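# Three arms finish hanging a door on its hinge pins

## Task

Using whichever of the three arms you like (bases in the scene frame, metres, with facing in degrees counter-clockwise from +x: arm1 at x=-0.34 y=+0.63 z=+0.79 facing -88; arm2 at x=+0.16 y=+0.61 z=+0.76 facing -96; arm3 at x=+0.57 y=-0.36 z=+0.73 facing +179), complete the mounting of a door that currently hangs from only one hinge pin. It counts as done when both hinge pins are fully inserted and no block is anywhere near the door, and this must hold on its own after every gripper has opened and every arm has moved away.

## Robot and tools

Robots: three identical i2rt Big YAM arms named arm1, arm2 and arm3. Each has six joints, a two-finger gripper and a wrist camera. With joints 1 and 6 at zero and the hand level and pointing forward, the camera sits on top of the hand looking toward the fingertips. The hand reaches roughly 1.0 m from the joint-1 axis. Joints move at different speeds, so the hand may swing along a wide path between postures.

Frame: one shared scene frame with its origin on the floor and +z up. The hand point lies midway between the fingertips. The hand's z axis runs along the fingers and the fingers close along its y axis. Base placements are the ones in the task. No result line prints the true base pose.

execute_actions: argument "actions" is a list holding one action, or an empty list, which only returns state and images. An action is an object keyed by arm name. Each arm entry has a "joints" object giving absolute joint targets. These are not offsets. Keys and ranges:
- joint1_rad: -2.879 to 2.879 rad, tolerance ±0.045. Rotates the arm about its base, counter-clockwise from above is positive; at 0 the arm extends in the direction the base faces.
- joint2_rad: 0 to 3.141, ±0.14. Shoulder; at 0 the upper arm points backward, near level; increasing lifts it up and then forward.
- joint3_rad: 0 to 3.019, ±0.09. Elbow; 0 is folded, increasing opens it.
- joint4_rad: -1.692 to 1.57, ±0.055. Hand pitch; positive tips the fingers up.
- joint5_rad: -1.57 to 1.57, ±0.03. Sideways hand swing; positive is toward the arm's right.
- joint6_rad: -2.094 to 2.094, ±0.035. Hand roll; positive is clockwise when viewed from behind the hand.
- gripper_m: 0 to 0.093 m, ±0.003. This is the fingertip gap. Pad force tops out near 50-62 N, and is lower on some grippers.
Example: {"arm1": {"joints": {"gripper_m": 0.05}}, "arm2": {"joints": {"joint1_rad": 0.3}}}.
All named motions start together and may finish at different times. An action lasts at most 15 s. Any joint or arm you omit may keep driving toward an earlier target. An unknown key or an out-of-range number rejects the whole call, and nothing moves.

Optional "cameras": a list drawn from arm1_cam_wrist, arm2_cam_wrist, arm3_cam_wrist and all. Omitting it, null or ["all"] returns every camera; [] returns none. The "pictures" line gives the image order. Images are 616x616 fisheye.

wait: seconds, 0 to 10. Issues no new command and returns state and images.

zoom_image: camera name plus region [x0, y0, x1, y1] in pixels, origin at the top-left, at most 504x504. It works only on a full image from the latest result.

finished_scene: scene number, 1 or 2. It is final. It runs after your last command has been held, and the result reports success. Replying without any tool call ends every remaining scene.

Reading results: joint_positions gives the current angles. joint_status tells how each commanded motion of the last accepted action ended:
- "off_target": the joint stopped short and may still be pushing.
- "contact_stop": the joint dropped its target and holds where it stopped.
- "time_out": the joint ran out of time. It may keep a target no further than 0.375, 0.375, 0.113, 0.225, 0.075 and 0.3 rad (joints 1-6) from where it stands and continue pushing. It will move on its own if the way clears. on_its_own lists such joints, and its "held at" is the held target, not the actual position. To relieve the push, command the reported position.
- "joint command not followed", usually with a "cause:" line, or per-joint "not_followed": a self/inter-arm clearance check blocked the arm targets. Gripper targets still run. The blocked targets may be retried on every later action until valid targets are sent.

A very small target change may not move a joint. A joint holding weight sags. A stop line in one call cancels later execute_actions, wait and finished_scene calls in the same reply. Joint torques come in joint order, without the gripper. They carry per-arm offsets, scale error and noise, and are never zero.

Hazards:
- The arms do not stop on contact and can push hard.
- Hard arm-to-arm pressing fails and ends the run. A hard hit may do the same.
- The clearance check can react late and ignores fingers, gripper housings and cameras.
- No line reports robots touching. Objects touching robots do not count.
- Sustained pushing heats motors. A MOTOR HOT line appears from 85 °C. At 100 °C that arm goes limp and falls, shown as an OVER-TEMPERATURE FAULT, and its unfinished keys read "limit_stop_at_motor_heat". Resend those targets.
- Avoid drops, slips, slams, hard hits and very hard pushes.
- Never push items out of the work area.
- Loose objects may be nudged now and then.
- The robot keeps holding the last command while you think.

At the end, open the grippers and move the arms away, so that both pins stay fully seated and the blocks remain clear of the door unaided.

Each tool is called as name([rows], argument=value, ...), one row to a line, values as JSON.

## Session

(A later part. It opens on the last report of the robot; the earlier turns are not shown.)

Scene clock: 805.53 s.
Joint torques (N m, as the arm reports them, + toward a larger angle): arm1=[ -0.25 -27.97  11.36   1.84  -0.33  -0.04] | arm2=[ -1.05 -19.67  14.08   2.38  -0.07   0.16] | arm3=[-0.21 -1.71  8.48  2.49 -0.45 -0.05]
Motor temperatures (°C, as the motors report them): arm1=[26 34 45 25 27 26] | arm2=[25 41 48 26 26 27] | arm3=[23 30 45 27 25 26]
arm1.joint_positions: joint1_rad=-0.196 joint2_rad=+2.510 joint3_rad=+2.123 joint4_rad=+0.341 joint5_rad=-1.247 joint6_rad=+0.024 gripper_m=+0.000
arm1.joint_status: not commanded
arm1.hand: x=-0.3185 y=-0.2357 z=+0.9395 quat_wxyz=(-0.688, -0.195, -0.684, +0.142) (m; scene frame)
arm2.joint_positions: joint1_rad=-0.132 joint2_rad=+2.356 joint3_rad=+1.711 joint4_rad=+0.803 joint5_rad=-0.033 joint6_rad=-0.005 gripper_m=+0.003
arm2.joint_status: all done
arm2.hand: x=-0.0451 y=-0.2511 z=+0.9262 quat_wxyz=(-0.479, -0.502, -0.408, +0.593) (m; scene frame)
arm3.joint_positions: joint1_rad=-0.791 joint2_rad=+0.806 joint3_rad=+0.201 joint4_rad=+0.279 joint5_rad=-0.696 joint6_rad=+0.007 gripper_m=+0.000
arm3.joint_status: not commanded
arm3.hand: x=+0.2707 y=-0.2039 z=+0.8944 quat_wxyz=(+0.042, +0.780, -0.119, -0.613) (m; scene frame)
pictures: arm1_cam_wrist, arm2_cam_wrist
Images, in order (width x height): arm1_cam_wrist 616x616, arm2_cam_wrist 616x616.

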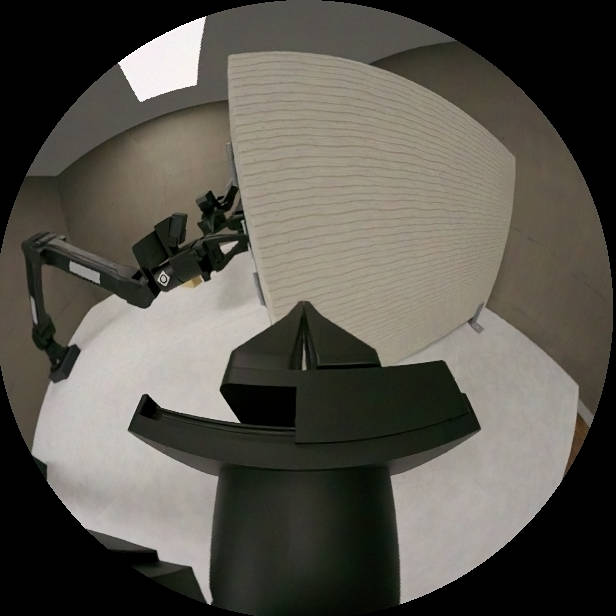

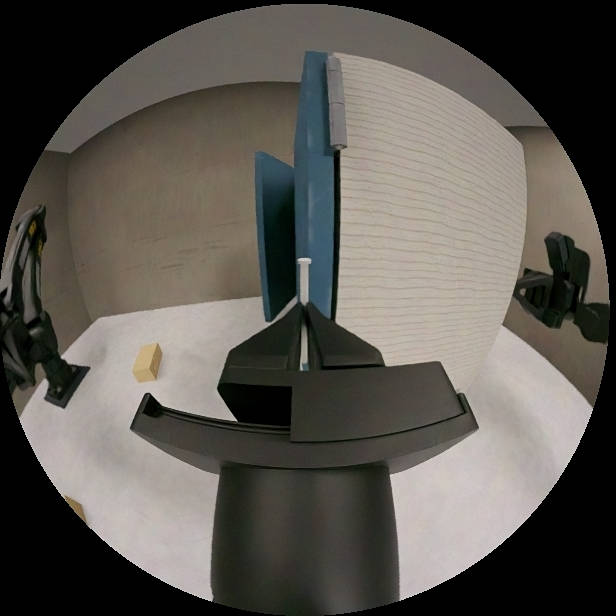

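execute_actions([
  {"arm2":{"joints":{"joint1_rad":-0.155}}},
], cameras=["arm1_cam_wrist","arm2_cam_wrist"])

zoom_image(camera="arm1_cam_wrist", region=[220,200,290,320])

zoom_image(camera="arm2_cam_wrist", region=[260,100,350,400])

Scene clock: 810.73 s.
Joint torques (N m, as the arm reports them, + toward a larger angle): arm1=[ -0.38 -27.93  11.38   1.86  -0.32  -0.04] | arm2=[ -0.82 -19.79  14.16   2.22  -0.06   0.16] | arm3=[-0.59 -1.97  8.47  2.48 -0.43 -0.04]
Motor temperatures (°C, as the motors report them): arm1=[26 34 45 25 27 26] | arm2=[25 41 48 26 26 27] | arm3=[23 30 45 27 25 26]
arm1.joint_positions: joint1_rad=-0.196 joint2_rad=+2.510 joint3_rad=+2.123 joint4_rad=+0.341 joint5_rad=-1.247 joint6_rad=+0.024 gripper_m=+0.000
arm1.joint_status: not commanded
arm1.hand: x=-0.3185 y=-0.2357 z=+0.9395 quat_wxyz=(-0.688, -0.195, -0.684, +0.142) (m; scene frame)
arm2.joint_positions: joint1_rad=-0.147 joint2_rad=+2.356 joint3_rad=+1.711 joint4_rad=+0.803 joint5_rad=-0.033 joint6_rad=-0.005 gripper_m=+0.003
arm2.joint_status: all done
arm2.hand: x=-0.0578 y=-0.2480 z=+0.9261 quat_wxyz=(-0.475, -0.506, -0.404, +0.597) (m; scene frame)
arm3.joint_positions: joint1_rad=-0.791 joint2_rad=+0.806 joint3_rad=+0.201 joint4_rad=+0.279 joint5_rad=-0.696 joint6_rad=+0.007 gripper_m=+0.000
arm3.joint_status: not commanded
arm3.hand: x=+0.2707 y=-0.2039 z=+0.8944 quat_wxyz=(+0.042, +0.780, -0.119, -0.613) (m; scene frame)
pictures: arm1_cam_wrist, arm2_cam_wrist
Images, in order (width x height): arm1_cam_wrist 616x616, arm2_cam_wrist 616x616.

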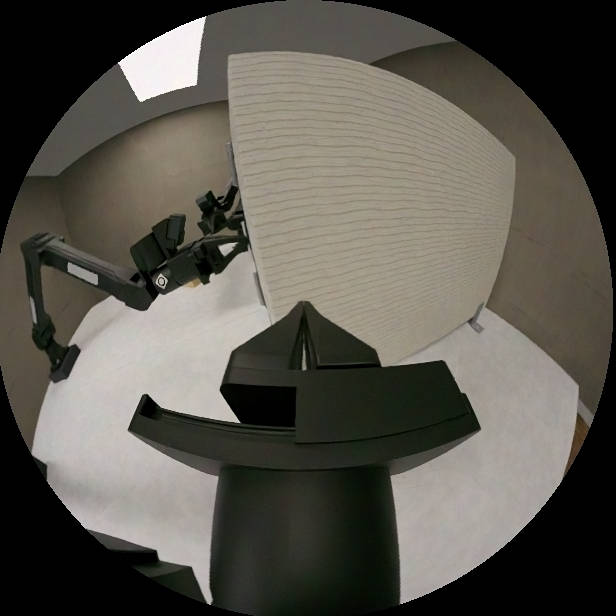

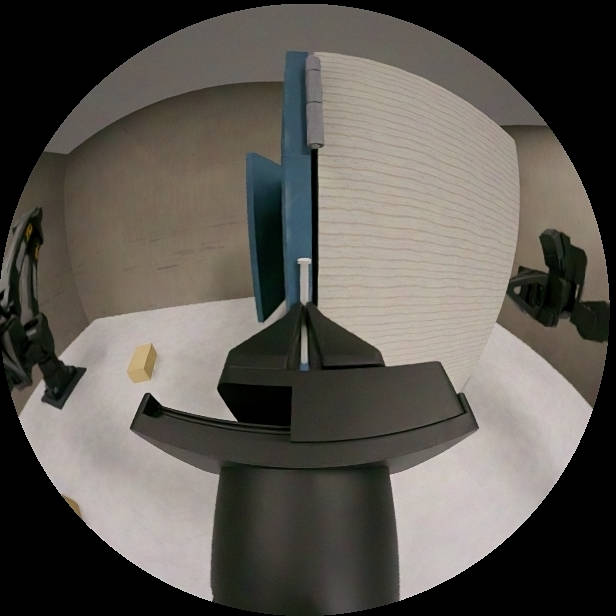

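Region (220, 200, 290, 320) of arm1_cam_wrist's 616x616 image, scaled by 4.200, with more detail than that image has; it fills the left 294 columns of this view, and the rest is white.

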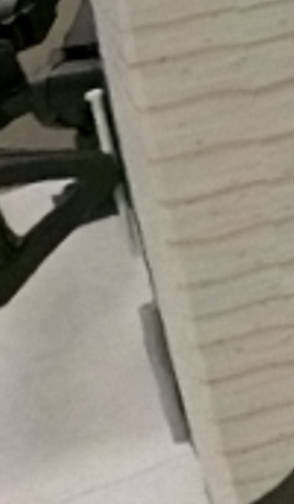

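Region (260, 100, 350, 400) of arm2_cam_wrist's 616x616 image, scaled by 1.680, with more detail than that image has; it fills the left 151 columns of this view, and the rest is white.

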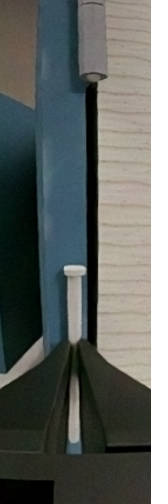

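execute_actions([
  {"arm2":{"joints":{"joint5_rad":0.005}}},
], cameras=["arm1_cam_wrist","arm2_cam_wrist"])

zoom_image(camera="arm1_cam_wrist", region=[220,200,290,320])

zoom_image(camera="arm2_cam_wrist", region=[260,100,350,400])

Scene clock: 816.47 s.
Joint torques (N m, as the arm reports them, + toward a larger angle): arm1=[ -0.4  -27.78  11.34   1.87  -0.32  -0.03] | arm2=[ -1.31 -19.49  14.03   2.43   0.22   0.15] | arm3=[-0.68 -1.9   8.48  2.38 -0.42 -0.05]
Motor temperatures (°C, as the motors report them): arm1=[26 34 45 25 27 26] | arm2=[25 41 49 26 26 27] | arm3=[23 30 45 27 25 26]
arm1.joint_positions: joint1_rad=-0.196 joint2_rad=+2.510 joint3_rad=+2.123 joint4_rad=+0.341 joint5_rad=-1.247 joint6_rad=+0.024 gripper_m=+0.000
arm1.joint_status: not commanded
arm1.hand: x=-0.3185 y=-0.2357 z=+0.9395 quat_wxyz=(-0.688, -0.195, -0.684, +0.142) (m; scene frame)
arm2.joint_positions: joint1_rad=-0.147 joint2_rad=+2.356 joint3_rad=+1.711 joint4_rad=+0.803 joint5_rad=+0.001 joint6_rad=-0.005 gripper_m=+0.003
arm2.joint_status: all done
arm2.hand: x=-0.0634 y=-0.2466 z=+0.9261 quat_wxyz=(-0.466, -0.514, -0.394, +0.603) (m; scene frame)
arm3.joint_positions: joint1_rad=-0.791 joint2_rad=+0.806 joint3_rad=+0.201 joint4_rad=+0.279 joint5_rad=-0.696 joint6_rad=+0.007 gripper_m=+0.000
arm3.joint_status: not commanded
arm3.hand: x=+0.2707 y=-0.2039 z=+0.8944 quat_wxyz=(+0.042, +0.780, -0.119, -0.613) (m; scene frame)
pictures: arm1_cam_wrist, arm2_cam_wrist
Images, in order (width x height): arm1_cam_wrist 616x616, arm2_cam_wrist 616x616.

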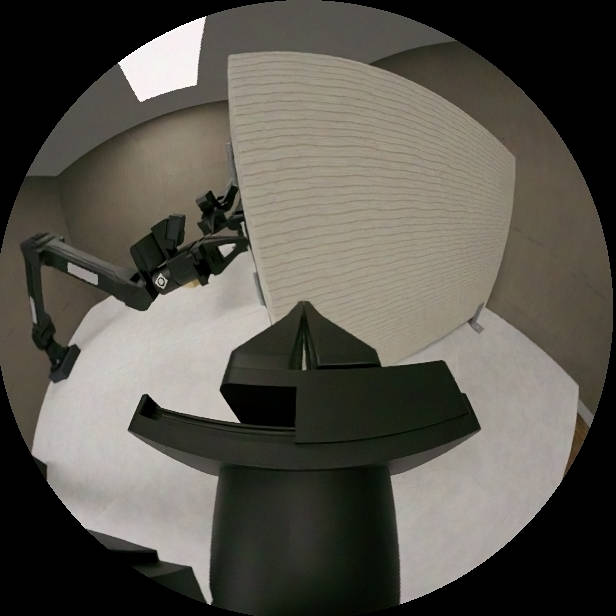

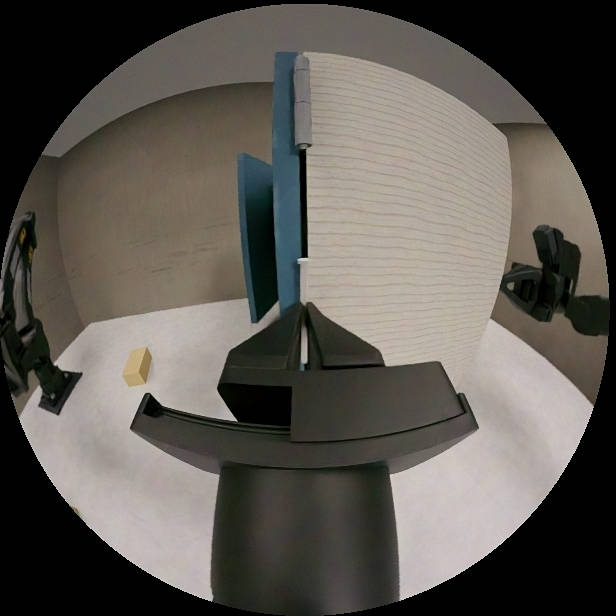

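Region (220, 200, 290, 320) of arm1_cam_wrist's 616x616 image, scaled by 4.200, with more detail than that image has; it fills the left 294 columns of this view, and the rest is white.

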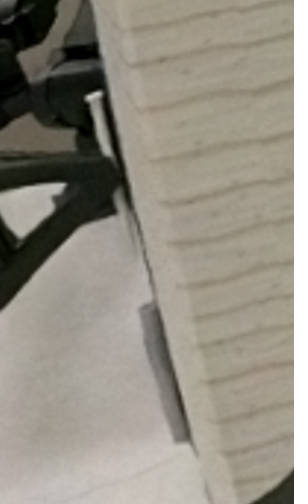

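Region (260, 100, 350, 400) of arm2_cam_wrist's 616x616 image, scaled by 1.680, with more detail than that image has; it fills the left 151 columns of this view, and the rest is white.

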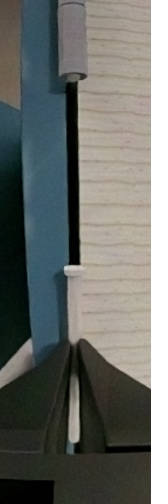

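execute_actions([
  {"arm2":{"joints":{"joint2_rad":2.415,"joint4_rad":0.86}}},
], cameras=["arm1_cam_wrist","arm2_cam_wrist"])

zoom_image(camera="arm1_cam_wrist", region=[220,200,290,320])

zoom_image(camera="arm2_cam_wrist", region=[260,100,350,400])

Scene clock: 823.47 s.
Joint torques (N m, as the arm reports them, + toward a larger angle): arm1=[ -0.25 -27.87  11.37   1.85  -0.32  -0.04] | arm2=[ -0.86 -20.44  13.29   2.65   0.24   0.17] | arm3=[-0.34 -2.    8.54  2.52 -0.43 -0.06]
Motor temperatures (°C, as the motors report them): arm1=[26 35 45 25 27 26] | arm2=[25 41 49 26 26 27] | arm3=[23 30 45 27 25 26]
arm1.joint_positions: joint1_rad=-0.196 joint2_rad=+2.510 joint3_rad=+2.123 joint4_rad=+0.341 joint5_rad=-1.247 joint6_rad=+0.024 gripper_m=+0.000
arm1.joint_status: not commanded
arm1.hand: x=-0.3185 y=-0.2357 z=+0.9395 quat_wxyz=(-0.688, -0.195, -0.684, +0.142) (m; scene frame)
arm2.joint_positions: joint1_rad=-0.147 joint2_rad=+2.393 joint3_rad=+1.718 joint4_rad=+0.833 joint5_rad=+0.001 joint6_rad=-0.005 gripper_m=+0.003
arm2.joint_status: all done
arm2.hand: x=-0.0635 y=-0.2476 z=+0.9051 quat_wxyz=(-0.466, -0.514, -0.394, +0.603) (m; scene frame)
arm3.joint_positions: joint1_rad=-0.791 joint2_rad=+0.806 joint3_rad=+0.201 joint4_rad=+0.279 joint5_rad=-0.696 joint6_rad=+0.007 gripper_m=+0.000
arm3.joint_status: not commanded
arm3.hand: x=+0.2707 y=-0.2039 z=+0.8944 quat_wxyz=(+0.042, +0.780, -0.119, -0.613) (m; scene frame)
pictures: arm1_cam_wrist, arm2_cam_wrist
Images, in order (width x height): arm1_cam_wrist 616x616, arm2_cam_wrist 616x616.

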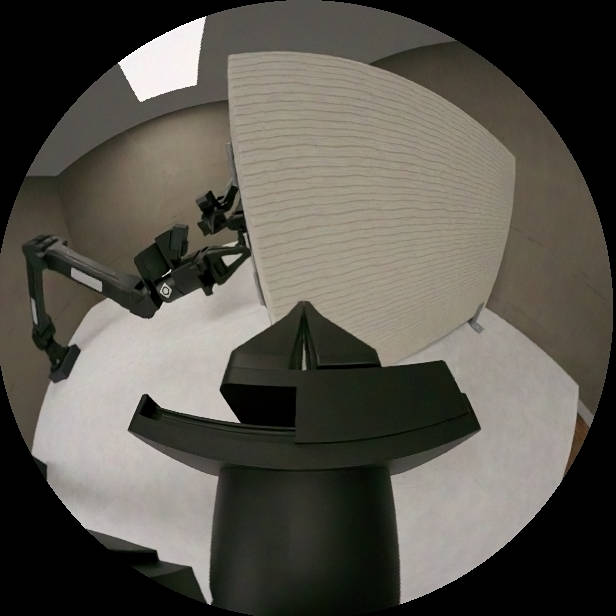

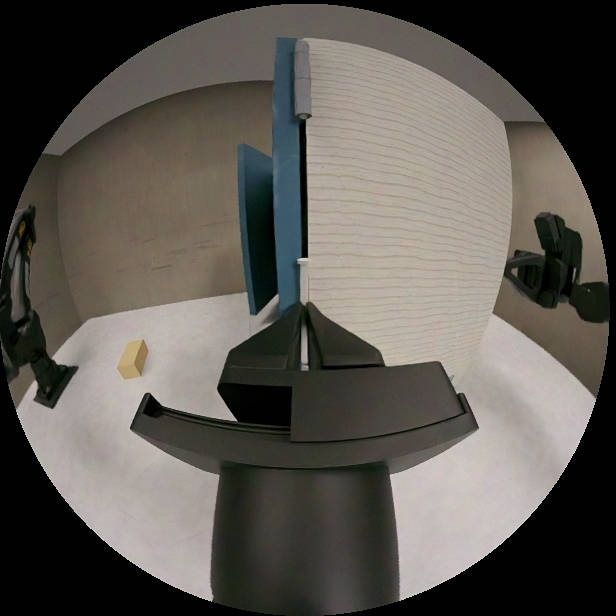

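Region (220, 200, 290, 320) of arm1_cam_wrist's 616x616 image, scaled by 4.200, with more detail than that image has; it fills the left 294 columns of this view, and the rest is white.

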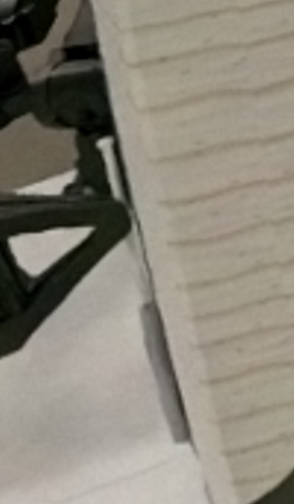

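Region (260, 100, 350, 400) of arm2_cam_wrist's 616x616 image, scaled by 1.680, with more detail than that image has; it fills the left 151 columns of this view, and the rest is white.

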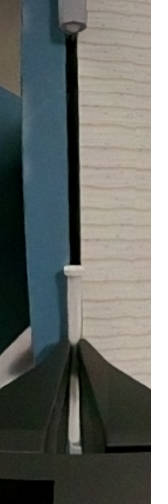

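Tip at barrel top. Lower further.

execute_actions([
  {"arm2":{"joints":{"joint2_rad":2.445,"joint4_rad":0.89}}},
], cameras=["arm1_cam_wrist","arm2_cam_wrist"])

zoom_image(camera="arm1_cam_wrist", region=[220,200,290,320])

zoom_image(camera="arm2_cam_wrist", region=[260,200,350,400])

Scene clock: 827.90 s.
Joint torques (N m, as the arm reports them, + toward a larger angle): arm1=[ -0.34 -27.87  11.39   1.85  -0.33  -0.03] | arm2=[ -1.14 -19.05  13.05   2.4    0.2    0.19] | arm3=[-0.61 -1.72  8.39  2.4  -0.41 -0.04]
Motor temperatures (°C, as the motors report them): arm1=[26 35 45 25 27 26] | arm2=[25 41 49 26 26 27] | arm3=[23 30 45 27 25 26]
arm1.joint_positions: joint1_rad=-0.196 joint2_rad=+2.510 joint3_rad=+2.123 joint4_rad=+0.341 joint5_rad=-1.247 joint6_rad=+0.024 gripper_m=+0.000
arm1.joint_status: not commanded
arm1.hand: x=-0.3185 y=-0.2357 z=+0.9395 quat_wxyz=(-0.688, -0.195, -0.684, +0.142) (m; scene frame)
arm2.joint_positions: joint1_rad=-0.147 joint2_rad=+2.406 joint3_rad=+1.721 joint4_rad=+0.870 joint5_rad=+0.001 joint6_rad=-0.005 gripper_m=+0.003
arm2.joint_status: all done
arm2.hand: x=-0.0633 y=-0.2467 z=+0.9039 quat_wxyz=(-0.471, -0.506, -0.388, +0.610) (m; scene frame)
arm3.joint_positions: joint1_rad=-0.791 joint2_rad=+0.806 joint3_rad=+0.201 joint4_rad=+0.279 joint5_rad=-0.696 joint6_rad=+0.007 gripper_m=+0.000
arm3.joint_status: not commanded
arm3.hand: x=+0.2707 y=-0.2039 z=+0.8944 quat_wxyz=(+0.042, +0.780, -0.119, -0.613) (m; scene frame)
pictures: arm1_cam_wrist, arm2_cam_wrist
Images, in order (width x height): arm1_cam_wrist 616x616, arm2_cam_wrist 616x616.

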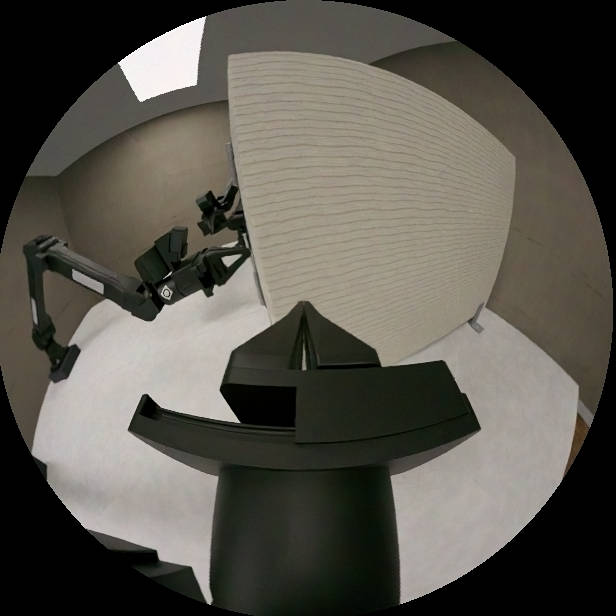

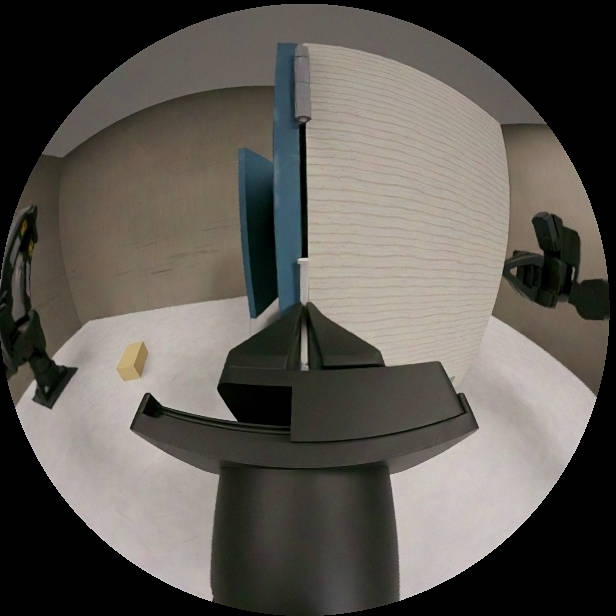

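Region (220, 200, 290, 320) of arm1_cam_wrist's 616x616 image, scaled by 4.200, with more detail than that image has; it fills the left 294 columns of this view, and the rest is white.

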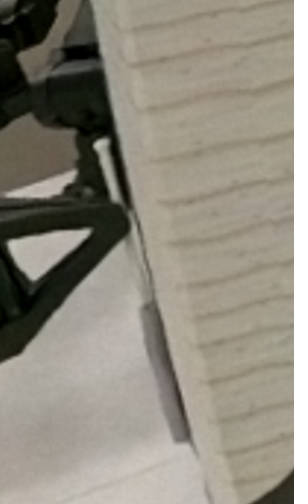

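Region (260, 200, 350, 400) of arm2_cam_wrist's 616x616 image, scaled by 2.520, with more detail than that image has; it fills the left 227 columns of this view, and the rest is white.

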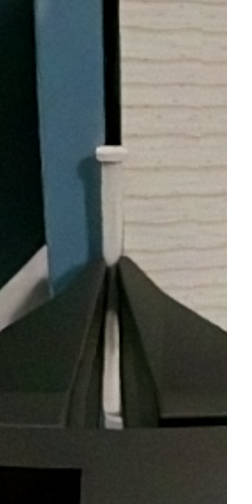

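execute_actions([
  {"arm2":{"joints":{"joint2_rad":2.475,"joint4_rad":0.87}}},
], cameras=["arm1_cam_wrist","arm2_cam_wrist"])

zoom_image(camera="arm1_cam_wrist", region=[235,230,285,320])

zoom_image(camera="arm2_cam_wrist", region=[280,320,330,390])

Scene clock: 834.80 s.
Joint torques (N m, as the arm reports them, + toward a larger angle): arm1=[ -0.42 -27.93  11.33   1.86  -0.32  -0.04] | arm2=[ -0.67 -17.42  12.07   1.8    0.22   0.2 ] | arm3=[-0.31 -1.69  8.45  2.42 -0.42 -0.06]
Motor temperatures (°C, as the motors report them): arm1=[26 35 46 25 27 26] | arm2=[25 41 49 26 26 27] | arm3=[23 30 45 27 25 26]
arm1.joint_positions: joint1_rad=-0.196 joint2_rad=+2.510 joint3_rad=+2.123 joint4_rad=+0.341 joint5_rad=-1.247 joint6_rad=+0.024 gripper_m=+0.000
arm1.joint_status: not commanded
arm1.hand: x=-0.3185 y=-0.2357 z=+0.9395 quat_wxyz=(-0.688, -0.195, -0.684, +0.142) (m; scene frame)
arm2.joint_positions: joint1_rad=-0.147 joint2_rad=+2.415 joint3_rad=+1.732 joint4_rad=+0.870 joint5_rad=+0.001 joint6_rad=-0.005 gripper_m=+0.003
arm2.joint_status: all done
arm2.hand: x=-0.0639 y=-0.2489 z=+0.9028 quat_wxyz=(-0.472, -0.505, -0.387, +0.611) (m; scene frame)
arm3.joint_positions: joint1_rad=-0.791 joint2_rad=+0.806 joint3_rad=+0.201 joint4_rad=+0.279 joint5_rad=-0.696 joint6_rad=+0.007 gripper_m=+0.000
arm3.joint_status: not commanded
arm3.hand: x=+0.2707 y=-0.2039 z=+0.8944 quat_wxyz=(+0.042, +0.780, -0.119, -0.613) (m; scene frame)
pictures: arm1_cam_wrist, arm2_cam_wrist
Images, in order (width x height): arm1_cam_wrist 616x616, arm2_cam_wrist 616x616.

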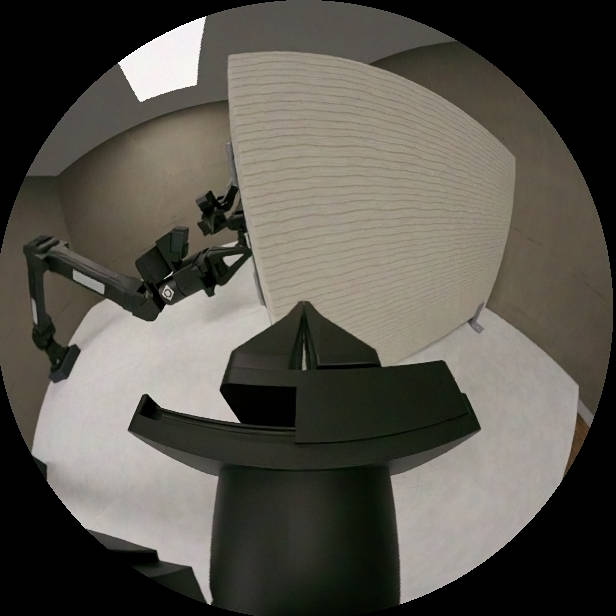

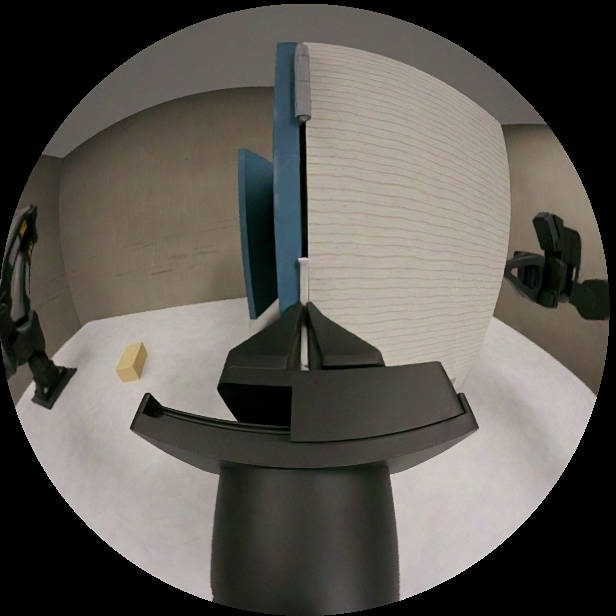

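Region (235, 230, 285, 320) of arm1_cam_wrist's 616x616 image, scaled by 5.600, with more detail than that image has.

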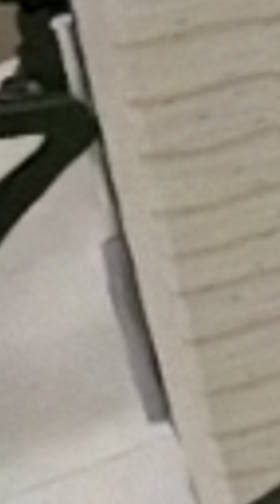

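Region (280, 320, 330, 390) of arm2_cam_wrist's 616x616 image, scaled by 7.200, with more detail than that image has; it fills the left 360 columns of this view, and the rest is white.

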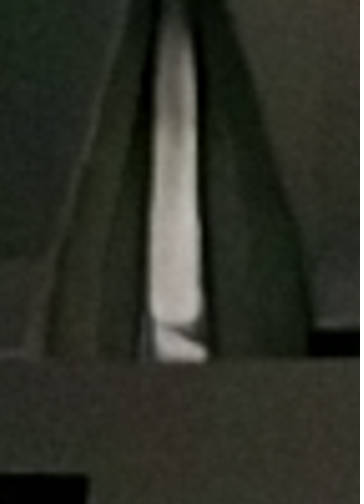

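execute_actions([
  {"arm2":{"joints":{"joint2_rad":2.46,"joint3_rad":1.79,"joint5_rad":0.012}}},
], cameras=["arm1_cam_wrist","arm2_cam_wrist"])

zoom_image(camera="arm1_cam_wrist", region=[235,230,285,320])

zoom_image(camera="arm2_cam_wrist", region=[280,320,330,390])

Scene clock: 843.77 s.
Joint torques (N m, as the arm reports them, + toward a larger angle): arm1=[ -0.3  -27.9   11.35   1.85  -0.32  -0.04] | arm2=[ -0.98 -18.61  13.82   1.75   0.39   0.14] | arm3=[-0.5  -1.71  8.55  2.41 -0.42 -0.05]
Motor temperatures (°C, as the motors report them): arm1=[26 36 46 25 27 26] | arm2=[25 40 49 26 26 27] | arm3=[23 30 45 27 25 26]
arm1.joint_positions: joint1_rad=-0.196 joint2_rad=+2.510 joint3_rad=+2.123 joint4_rad=+0.341 joint5_rad=-1.247 joint6_rad=+0.024 gripper_m=+0.000
arm1.joint_status: not commanded
arm1.hand: x=-0.3185 y=-0.2357 z=+0.9395 quat_wxyz=(-0.688, -0.195, -0.684, +0.142) (m; scene frame)
arm2.joint_positions: joint1_rad=-0.147 joint2_rad=+2.415 joint3_rad=+1.735 joint4_rad=+0.870 joint5_rad=+0.004 joint6_rad=-0.005 gripper_m=+0.003
arm2.joint_status: all done
arm2.hand: x=-0.0645 y=-0.2493 z=+0.9039 quat_wxyz=(-0.471, -0.505, -0.386, +0.612) (m; scene frame)
arm3.joint_positions: joint1_rad=-0.791 joint2_rad=+0.806 joint3_rad=+0.201 joint4_rad=+0.279 joint5_rad=-0.696 joint6_rad=+0.007 gripper_m=+0.000
arm3.joint_status: not commanded
arm3.hand: x=+0.2707 y=-0.2039 z=+0.8944 quat_wxyz=(+0.042, +0.780, -0.119, -0.613) (m; scene frame)
pictures: arm1_cam_wrist, arm2_cam_wrist
Images, in order (width x height): arm1_cam_wrist 616x616, arm2_cam_wrist 616x616.

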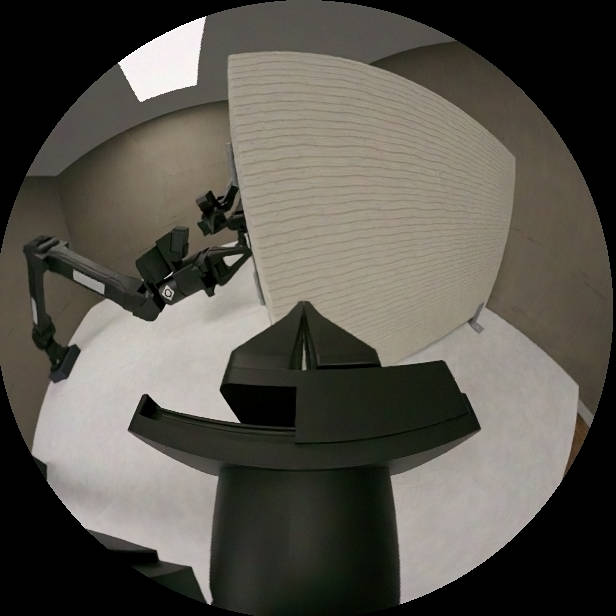

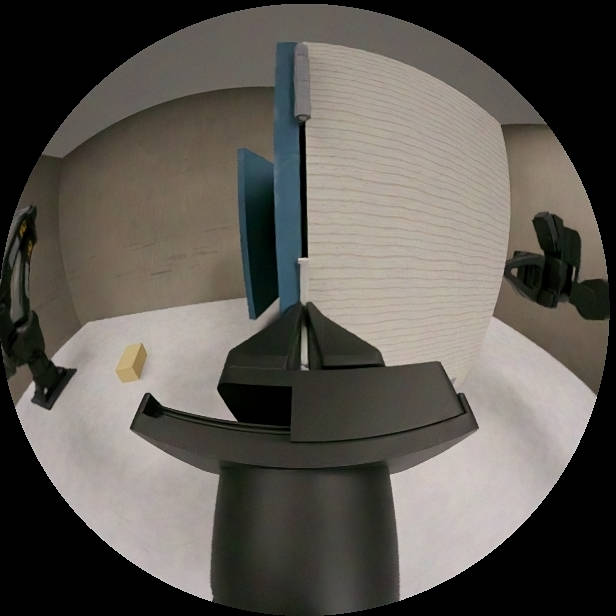

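Region (235, 230, 285, 320) of arm1_cam_wrist's 616x616 image, scaled by 5.600, with more detail than that image has.

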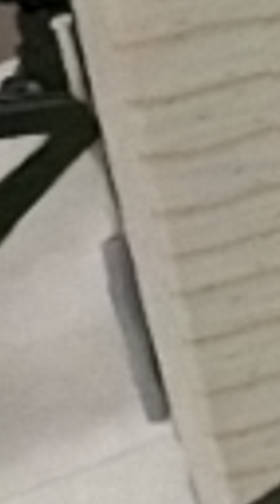

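Region (280, 320, 330, 390) of arm2_cam_wrist's 616x616 image, scaled by 7.200, with more detail than that image has; it fills the left 360 columns of this view, and the rest is white.

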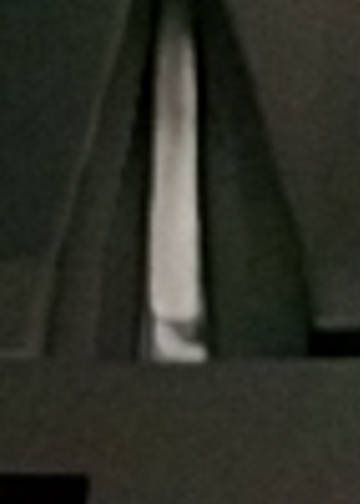

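execute_actions([
  {"arm2":{"joints":{"joint2_rad":2.385,"joint3_rad":1.75,"joint5_rad":0.024,"joint4_rad":0.83}}},
], cameras=["arm1_cam_wrist","arm2_cam_wrist"])

zoom_image(camera="arm1_cam_wrist", region=[235,230,285,320])

zoom_image(camera="arm2_cam_wrist", region=[280,320,330,390])

Scene clock: 850.93 s.
Joint torques (N m, as the arm reports them, + toward a larger angle): arm1=[ -0.28 -27.91  11.36   1.85  -0.32  -0.04] | arm2=[ -1.37 -23.84  10.67   0.9    0.32   0.15] | arm3=[-0.6  -2.16  8.41  2.5  -0.41 -0.03]
Motor temperatures (°C, as the motors report them): arm1=[26 36 46 25 27 26] | arm2=[25 40 49 26 26 27] | arm3=[23 30 45 27 25 26]
arm1.joint_positions: joint1_rad=-0.196 joint2_rad=+2.510 joint3_rad=+2.123 joint4_rad=+0.341 joint5_rad=-1.247 joint6_rad=+0.024 gripper_m=+0.000
arm1.joint_status: not commanded
arm1.hand: x=-0.3185 y=-0.2357 z=+0.9395 quat_wxyz=(-0.688, -0.195, -0.684, +0.142) (m; scene frame)
arm2.joint_positions: joint1_rad=-0.147 joint2_rad=+2.409 joint3_rad=+1.735 joint4_rad=+0.853 joint5_rad=+0.017 joint6_rad=-0.005 gripper_m=+0.003
arm2.joint_status: all done
arm2.hand: x=-0.0669 y=-0.2494 z=+0.9054 quat_wxyz=(-0.466, -0.511, -0.384, +0.612) (m; scene frame)
arm3.joint_positions: joint1_rad=-0.791 joint2_rad=+0.806 joint3_rad=+0.201 joint4_rad=+0.279 joint5_rad=-0.696 joint6_rad=+0.007 gripper_m=+0.000
arm3.joint_status: not commanded
arm3.hand: x=+0.2707 y=-0.2039 z=+0.8944 quat_wxyz=(+0.042, +0.780, -0.119, -0.613) (m; scene frame)
pictures: arm1_cam_wrist, arm2_cam_wrist
Images, in order (width x height): arm1_cam_wrist 616x616, arm2_cam_wrist 616x616.

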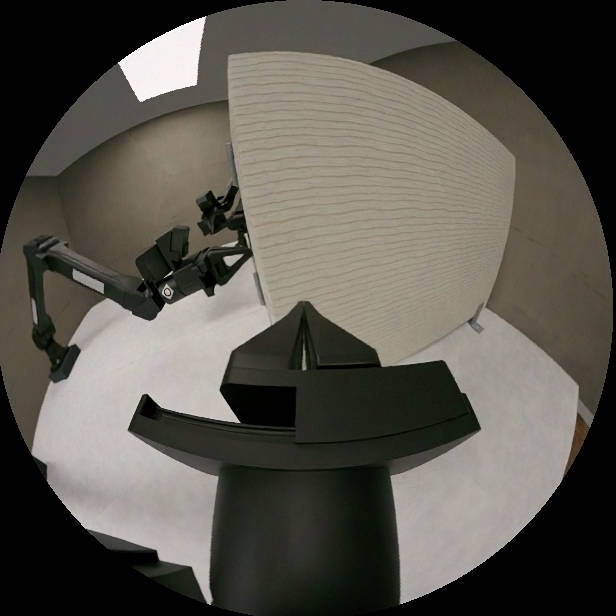

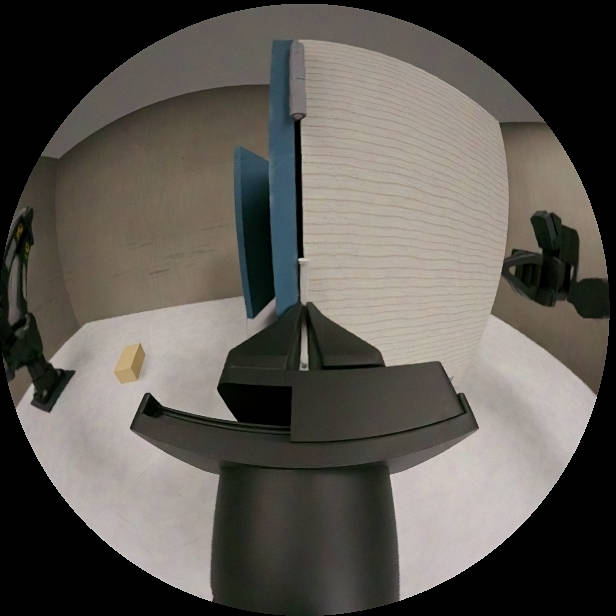

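Region (235, 230, 285, 320) of arm1_cam_wrist's 616x616 image, scaled by 5.600, with more detail than that image has.

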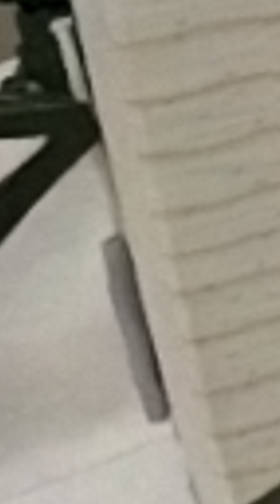

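Region (280, 320, 330, 390) of arm2_cam_wrist's 616x616 image, scaled by 7.200, with more detail than that image has; it fills the left 360 columns of this view, and the rest is white.

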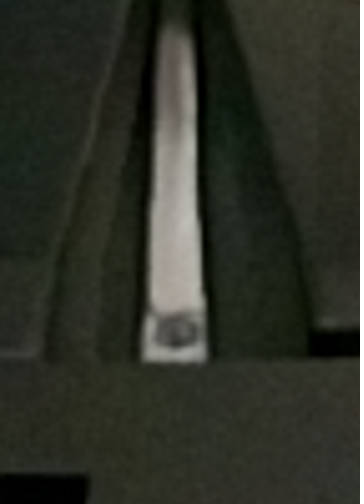

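execute_actions([
  {"arm2":{"joints":{"joint2_rad":2.45,"joint4_rad":0.87}}},
], cameras=["arm1_cam_wrist","arm2_cam_wrist"])

zoom_image(camera="arm1_cam_wrist", region=[235,230,285,320])

zoom_image(camera="arm2_cam_wrist", region=[280,320,330,390])

Scene clock: 855.40 s.
Joint torques (N m, as the arm reports them, + toward a larger angle): arm1=[ -0.41 -27.93  11.38   1.84  -0.32  -0.04] | arm2=[ -0.92 -19.16  10.75   2.16   0.33   0.16] | arm3=[-0.39 -1.59  8.51  2.41 -0.43 -0.05]
Motor temperatures (°C, as the motors report them): arm1=[26 36 46 25 27 26] | arm2=[25 41 49 26 26 27] | arm3=[23 30 45 27 25 26]
arm1.joint_positions: joint1_rad=-0.196 joint2_rad=+2.510 joint3_rad=+2.123 joint4_rad=+0.341 joint5_rad=-1.247 joint6_rad=+0.024 gripper_m=+0.000
arm1.joint_status: not commanded
arm1.hand: x=-0.3185 y=-0.2357 z=+0.9395 quat_wxyz=(-0.688, -0.195, -0.684, +0.142) (m; scene frame)
arm2.joint_positions: joint1_rad=-0.147 joint2_rad=+2.411 joint3_rad=+1.735 joint4_rad=+0.856 joint5_rad=+0.017 joint6_rad=-0.005 gripper_m=+0.003
arm2.joint_status: all done
arm2.hand: x=-0.0669 y=-0.2493 z=+0.9045 quat_wxyz=(-0.466, -0.511, -0.384, +0.612) (m; scene frame)
arm3.joint_positions: joint1_rad=-0.791 joint2_rad=+0.806 joint3_rad=+0.201 joint4_rad=+0.279 joint5_rad=-0.696 joint6_rad=+0.007 gripper_m=+0.000
arm3.joint_status: not commanded
arm3.hand: x=+0.2707 y=-0.2039 z=+0.8944 quat_wxyz=(+0.042, +0.780, -0.119, -0.613) (m; scene frame)
pictures: arm1_cam_wrist, arm2_cam_wrist
Images, in order (width x height): arm1_cam_wrist 616x616, arm2_cam_wrist 616x616.

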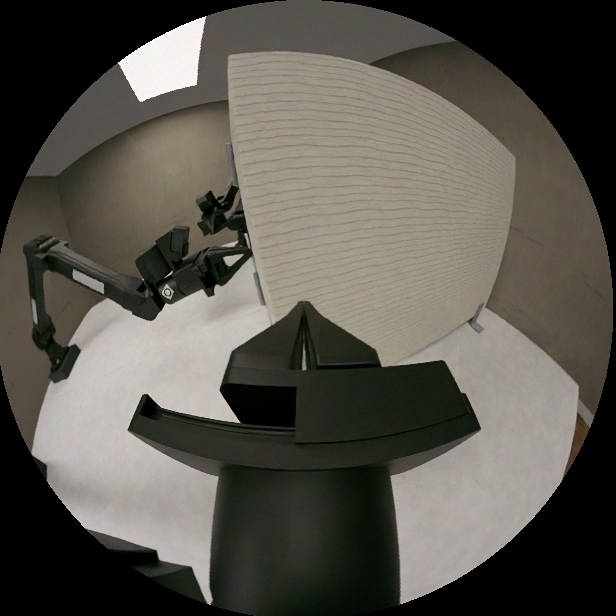

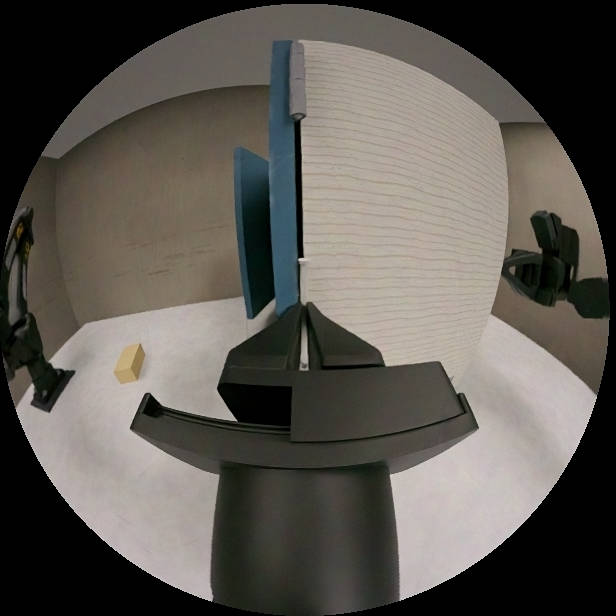

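Region (235, 230, 285, 320) of arm1_cam_wrist's 616x616 image, scaled by 5.600, with more detail than that image has.

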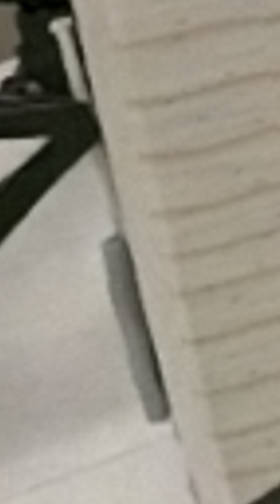

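Region (280, 320, 330, 390) of arm2_cam_wrist's 616x616 image, scaled by 7.200, with more detail than that image has; it fills the left 360 columns of this view, and the rest is white.

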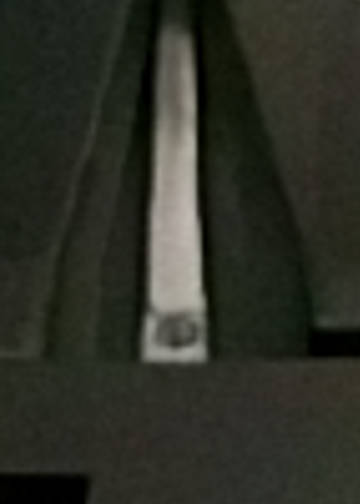

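execute_actions([
  {"arm2":{"joints":{"joint2_rad":2.345,"joint3_rad":1.70,"joint4_rad":0.80}}},
], cameras=["arm1_cam_wrist","arm2_cam_wrist"])

zoom_image(camera="arm1_cam_wrist", region=[235,230,285,320])

zoom_image(camera="arm2_cam_wrist", region=[280,320,330,390])

Scene clock: 873.20 s.
Joint torques (N m, as the arm reports them, + toward a larger angle): arm1=[ -0.33 -27.92  11.37   1.86  -0.33  -0.03] | arm2=[ -0.93 -22.72   9.34   0.9    0.23   0.18] | arm3=[-0.49 -2.27  8.61  2.39 -0.45 -0.05]
Motor temperatures (°C, as the motors report them): arm1=[26 37 46 25 27 26] | arm2=[25 41 48 26 26 27] | arm3=[23 30 45 27 25 26]
arm1.joint_positions: joint1_rad=-0.196 joint2_rad=+2.510 joint3_rad=+2.123 joint4_rad=+0.341 joint5_rad=-1.247 joint6_rad=+0.024 gripper_m=+0.000
arm1.joint_status: not commanded
arm1.hand: x=-0.3185 y=-0.2357 z=+0.9395 quat_wxyz=(-0.688, -0.195, -0.684, +0.142) (m; scene frame)
arm2.joint_positions: joint1_rad=-0.147 joint2_rad=+2.355 joint3_rad=+1.703 joint4_rad=+0.820 joint5_rad=+0.020 joint6_rad=-0.005 gripper_m=+0.003
arm2.joint_status: all done
arm2.hand: x=-0.0663 y=-0.2433 z=+0.9264 quat_wxyz=(-0.463, -0.515, -0.386, +0.609) (m; scene frame)
arm3.joint_positions: joint1_rad=-0.791 joint2_rad=+0.806 joint3_rad=+0.201 joint4_rad=+0.279 joint5_rad=-0.696 joint6_rad=+0.007 gripper_m=+0.000
arm3.joint_status: not commanded
arm3.hand: x=+0.2707 y=-0.2039 z=+0.8944 quat_wxyz=(+0.042, +0.780, -0.119, -0.613) (m; scene frame)
pictures: arm1_cam_wrist, arm2_cam_wrist
Images, in order (width x height): arm1_cam_wrist 616x616, arm2_cam_wrist 616x616.

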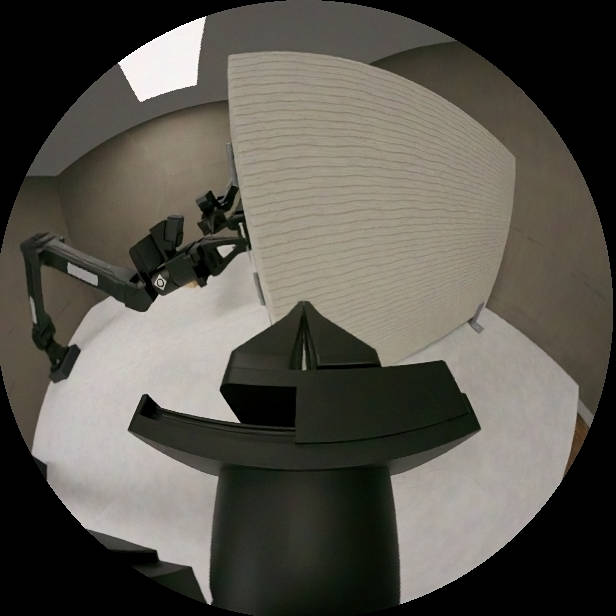

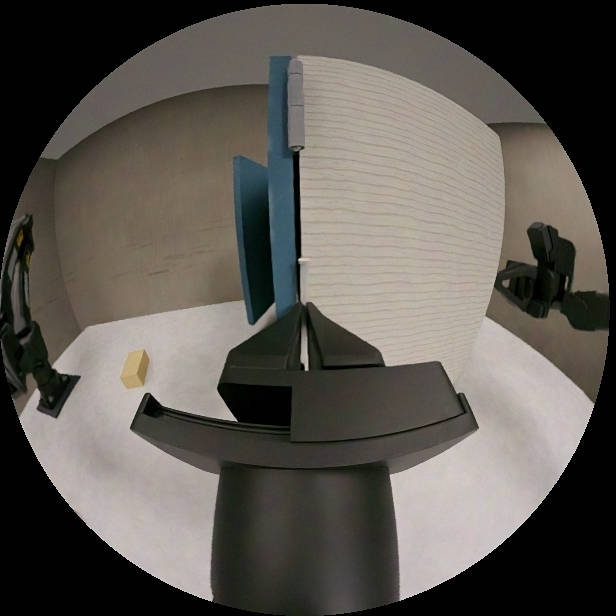

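Region (235, 230, 285, 320) of arm1_cam_wrist's 616x616 image, scaled by 5.600, with more detail than that image has.

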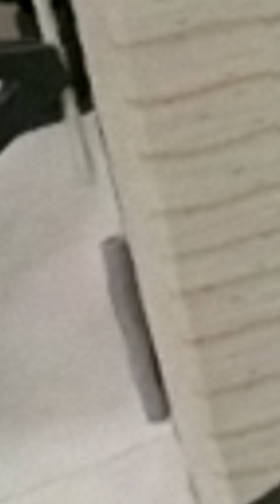

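Region (280, 320, 330, 390) of arm2_cam_wrist's 616x616 image, scaled by 7.200, with more detail than that image has; it fills the left 360 columns of this view, and the rest is white.

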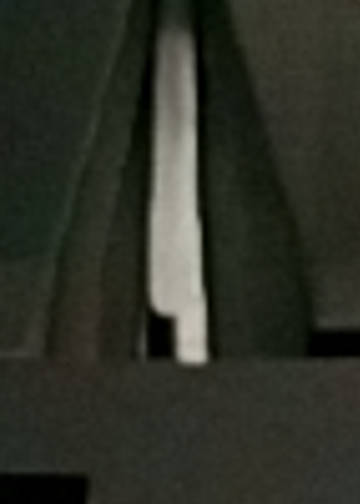

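execute_actions([
  {"arm2":{"joints":{"joint2_rad":2.40,"joint4_rad":0.86}}},
], cameras=["arm1_cam_wrist","arm2_cam_wrist"])

zoom_image(camera="arm1_cam_wrist", region=[235,230,285,320])

zoom_image(camera="arm2_cam_wrist", region=[280,320,330,390])

Scene clock: 883.27 s.
Joint torques (N m, as the arm reports them, + toward a larger angle): arm1=[ -0.52 -27.8   11.36   1.83  -0.32  -0.04] | arm2=[ -1.4  -19.98   9.24   2.83   0.23   0.19] | arm3=[-0.94 -1.81  8.45  2.5  -0.41 -0.04]
Motor temperatures (°C, as the motors report them): arm1=[26 37 46 25 27 26] | arm2=[25 42 47 25 26 27] | arm3=[23 30 45 27 25 26]
arm1.joint_positions: joint1_rad=-0.196 joint2_rad=+2.510 joint3_rad=+2.123 joint4_rad=+0.341 joint5_rad=-1.247 joint6_rad=+0.024 gripper_m=+0.000
arm1.joint_status: not commanded
arm1.hand: x=-0.3185 y=-0.2357 z=+0.9395 quat_wxyz=(-0.688, -0.195, -0.684, +0.142) (m; scene frame)
arm2.joint_positions: joint1_rad=-0.147 joint2_rad=+2.375 joint3_rad=+1.703 joint4_rad=+0.832 joint5_rad=+0.020 joint6_rad=-0.005 gripper_m=+0.003
arm2.joint_status: all done
arm2.hand: x=-0.0662 y=-0.2434 z=+0.9114 quat_wxyz=(-0.461, -0.518, -0.388, +0.607) (m; scene frame)
arm3.joint_positions: joint1_rad=-0.791 joint2_rad=+0.806 joint3_rad=+0.201 joint4_rad=+0.279 joint5_rad=-0.696 joint6_rad=+0.007 gripper_m=+0.000
arm3.joint_status: not commanded
arm3.hand: x=+0.2707 y=-0.2039 z=+0.8944 quat_wxyz=(+0.042, +0.780, -0.119, -0.613) (m; scene frame)
pictures: arm1_cam_wrist, arm2_cam_wrist
Images, in order (width x height): arm1_cam_wrist 616x616, arm2_cam_wrist 616x616.

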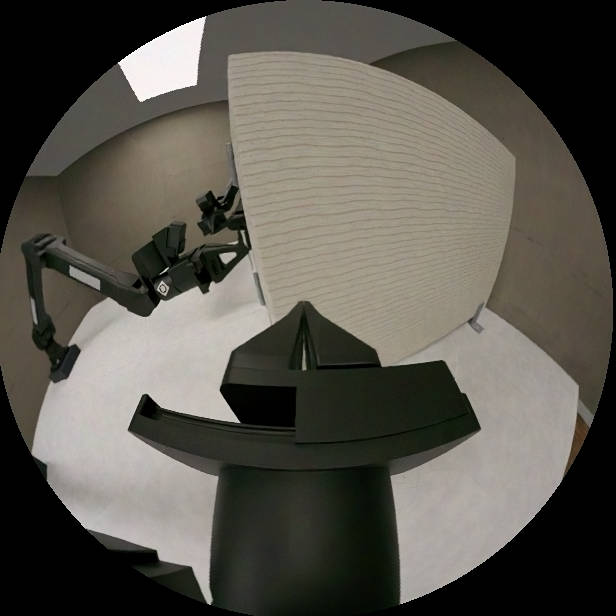

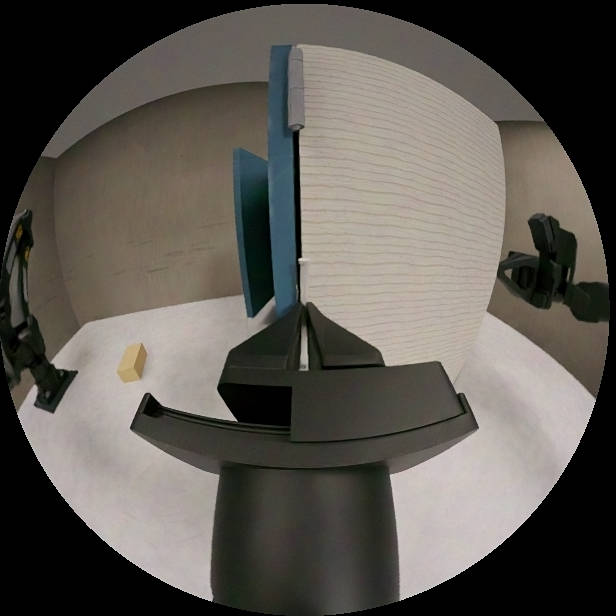

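Region (235, 230, 285, 320) of arm1_cam_wrist's 616x616 image, scaled by 5.600, with more detail than that image has.

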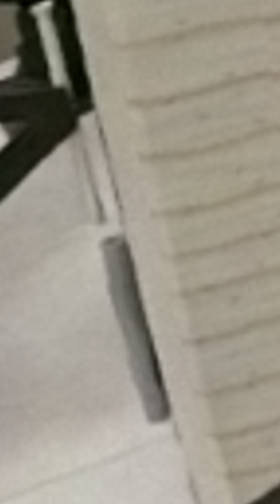

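Region (280, 320, 330, 390) of arm2_cam_wrist's 616x616 image, scaled by 7.200, with more detail than that image has; it fills the left 360 columns of this view, and the rest is white.

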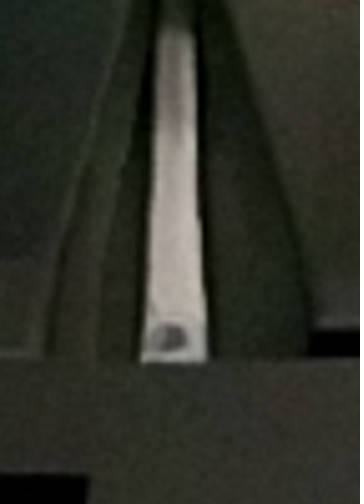

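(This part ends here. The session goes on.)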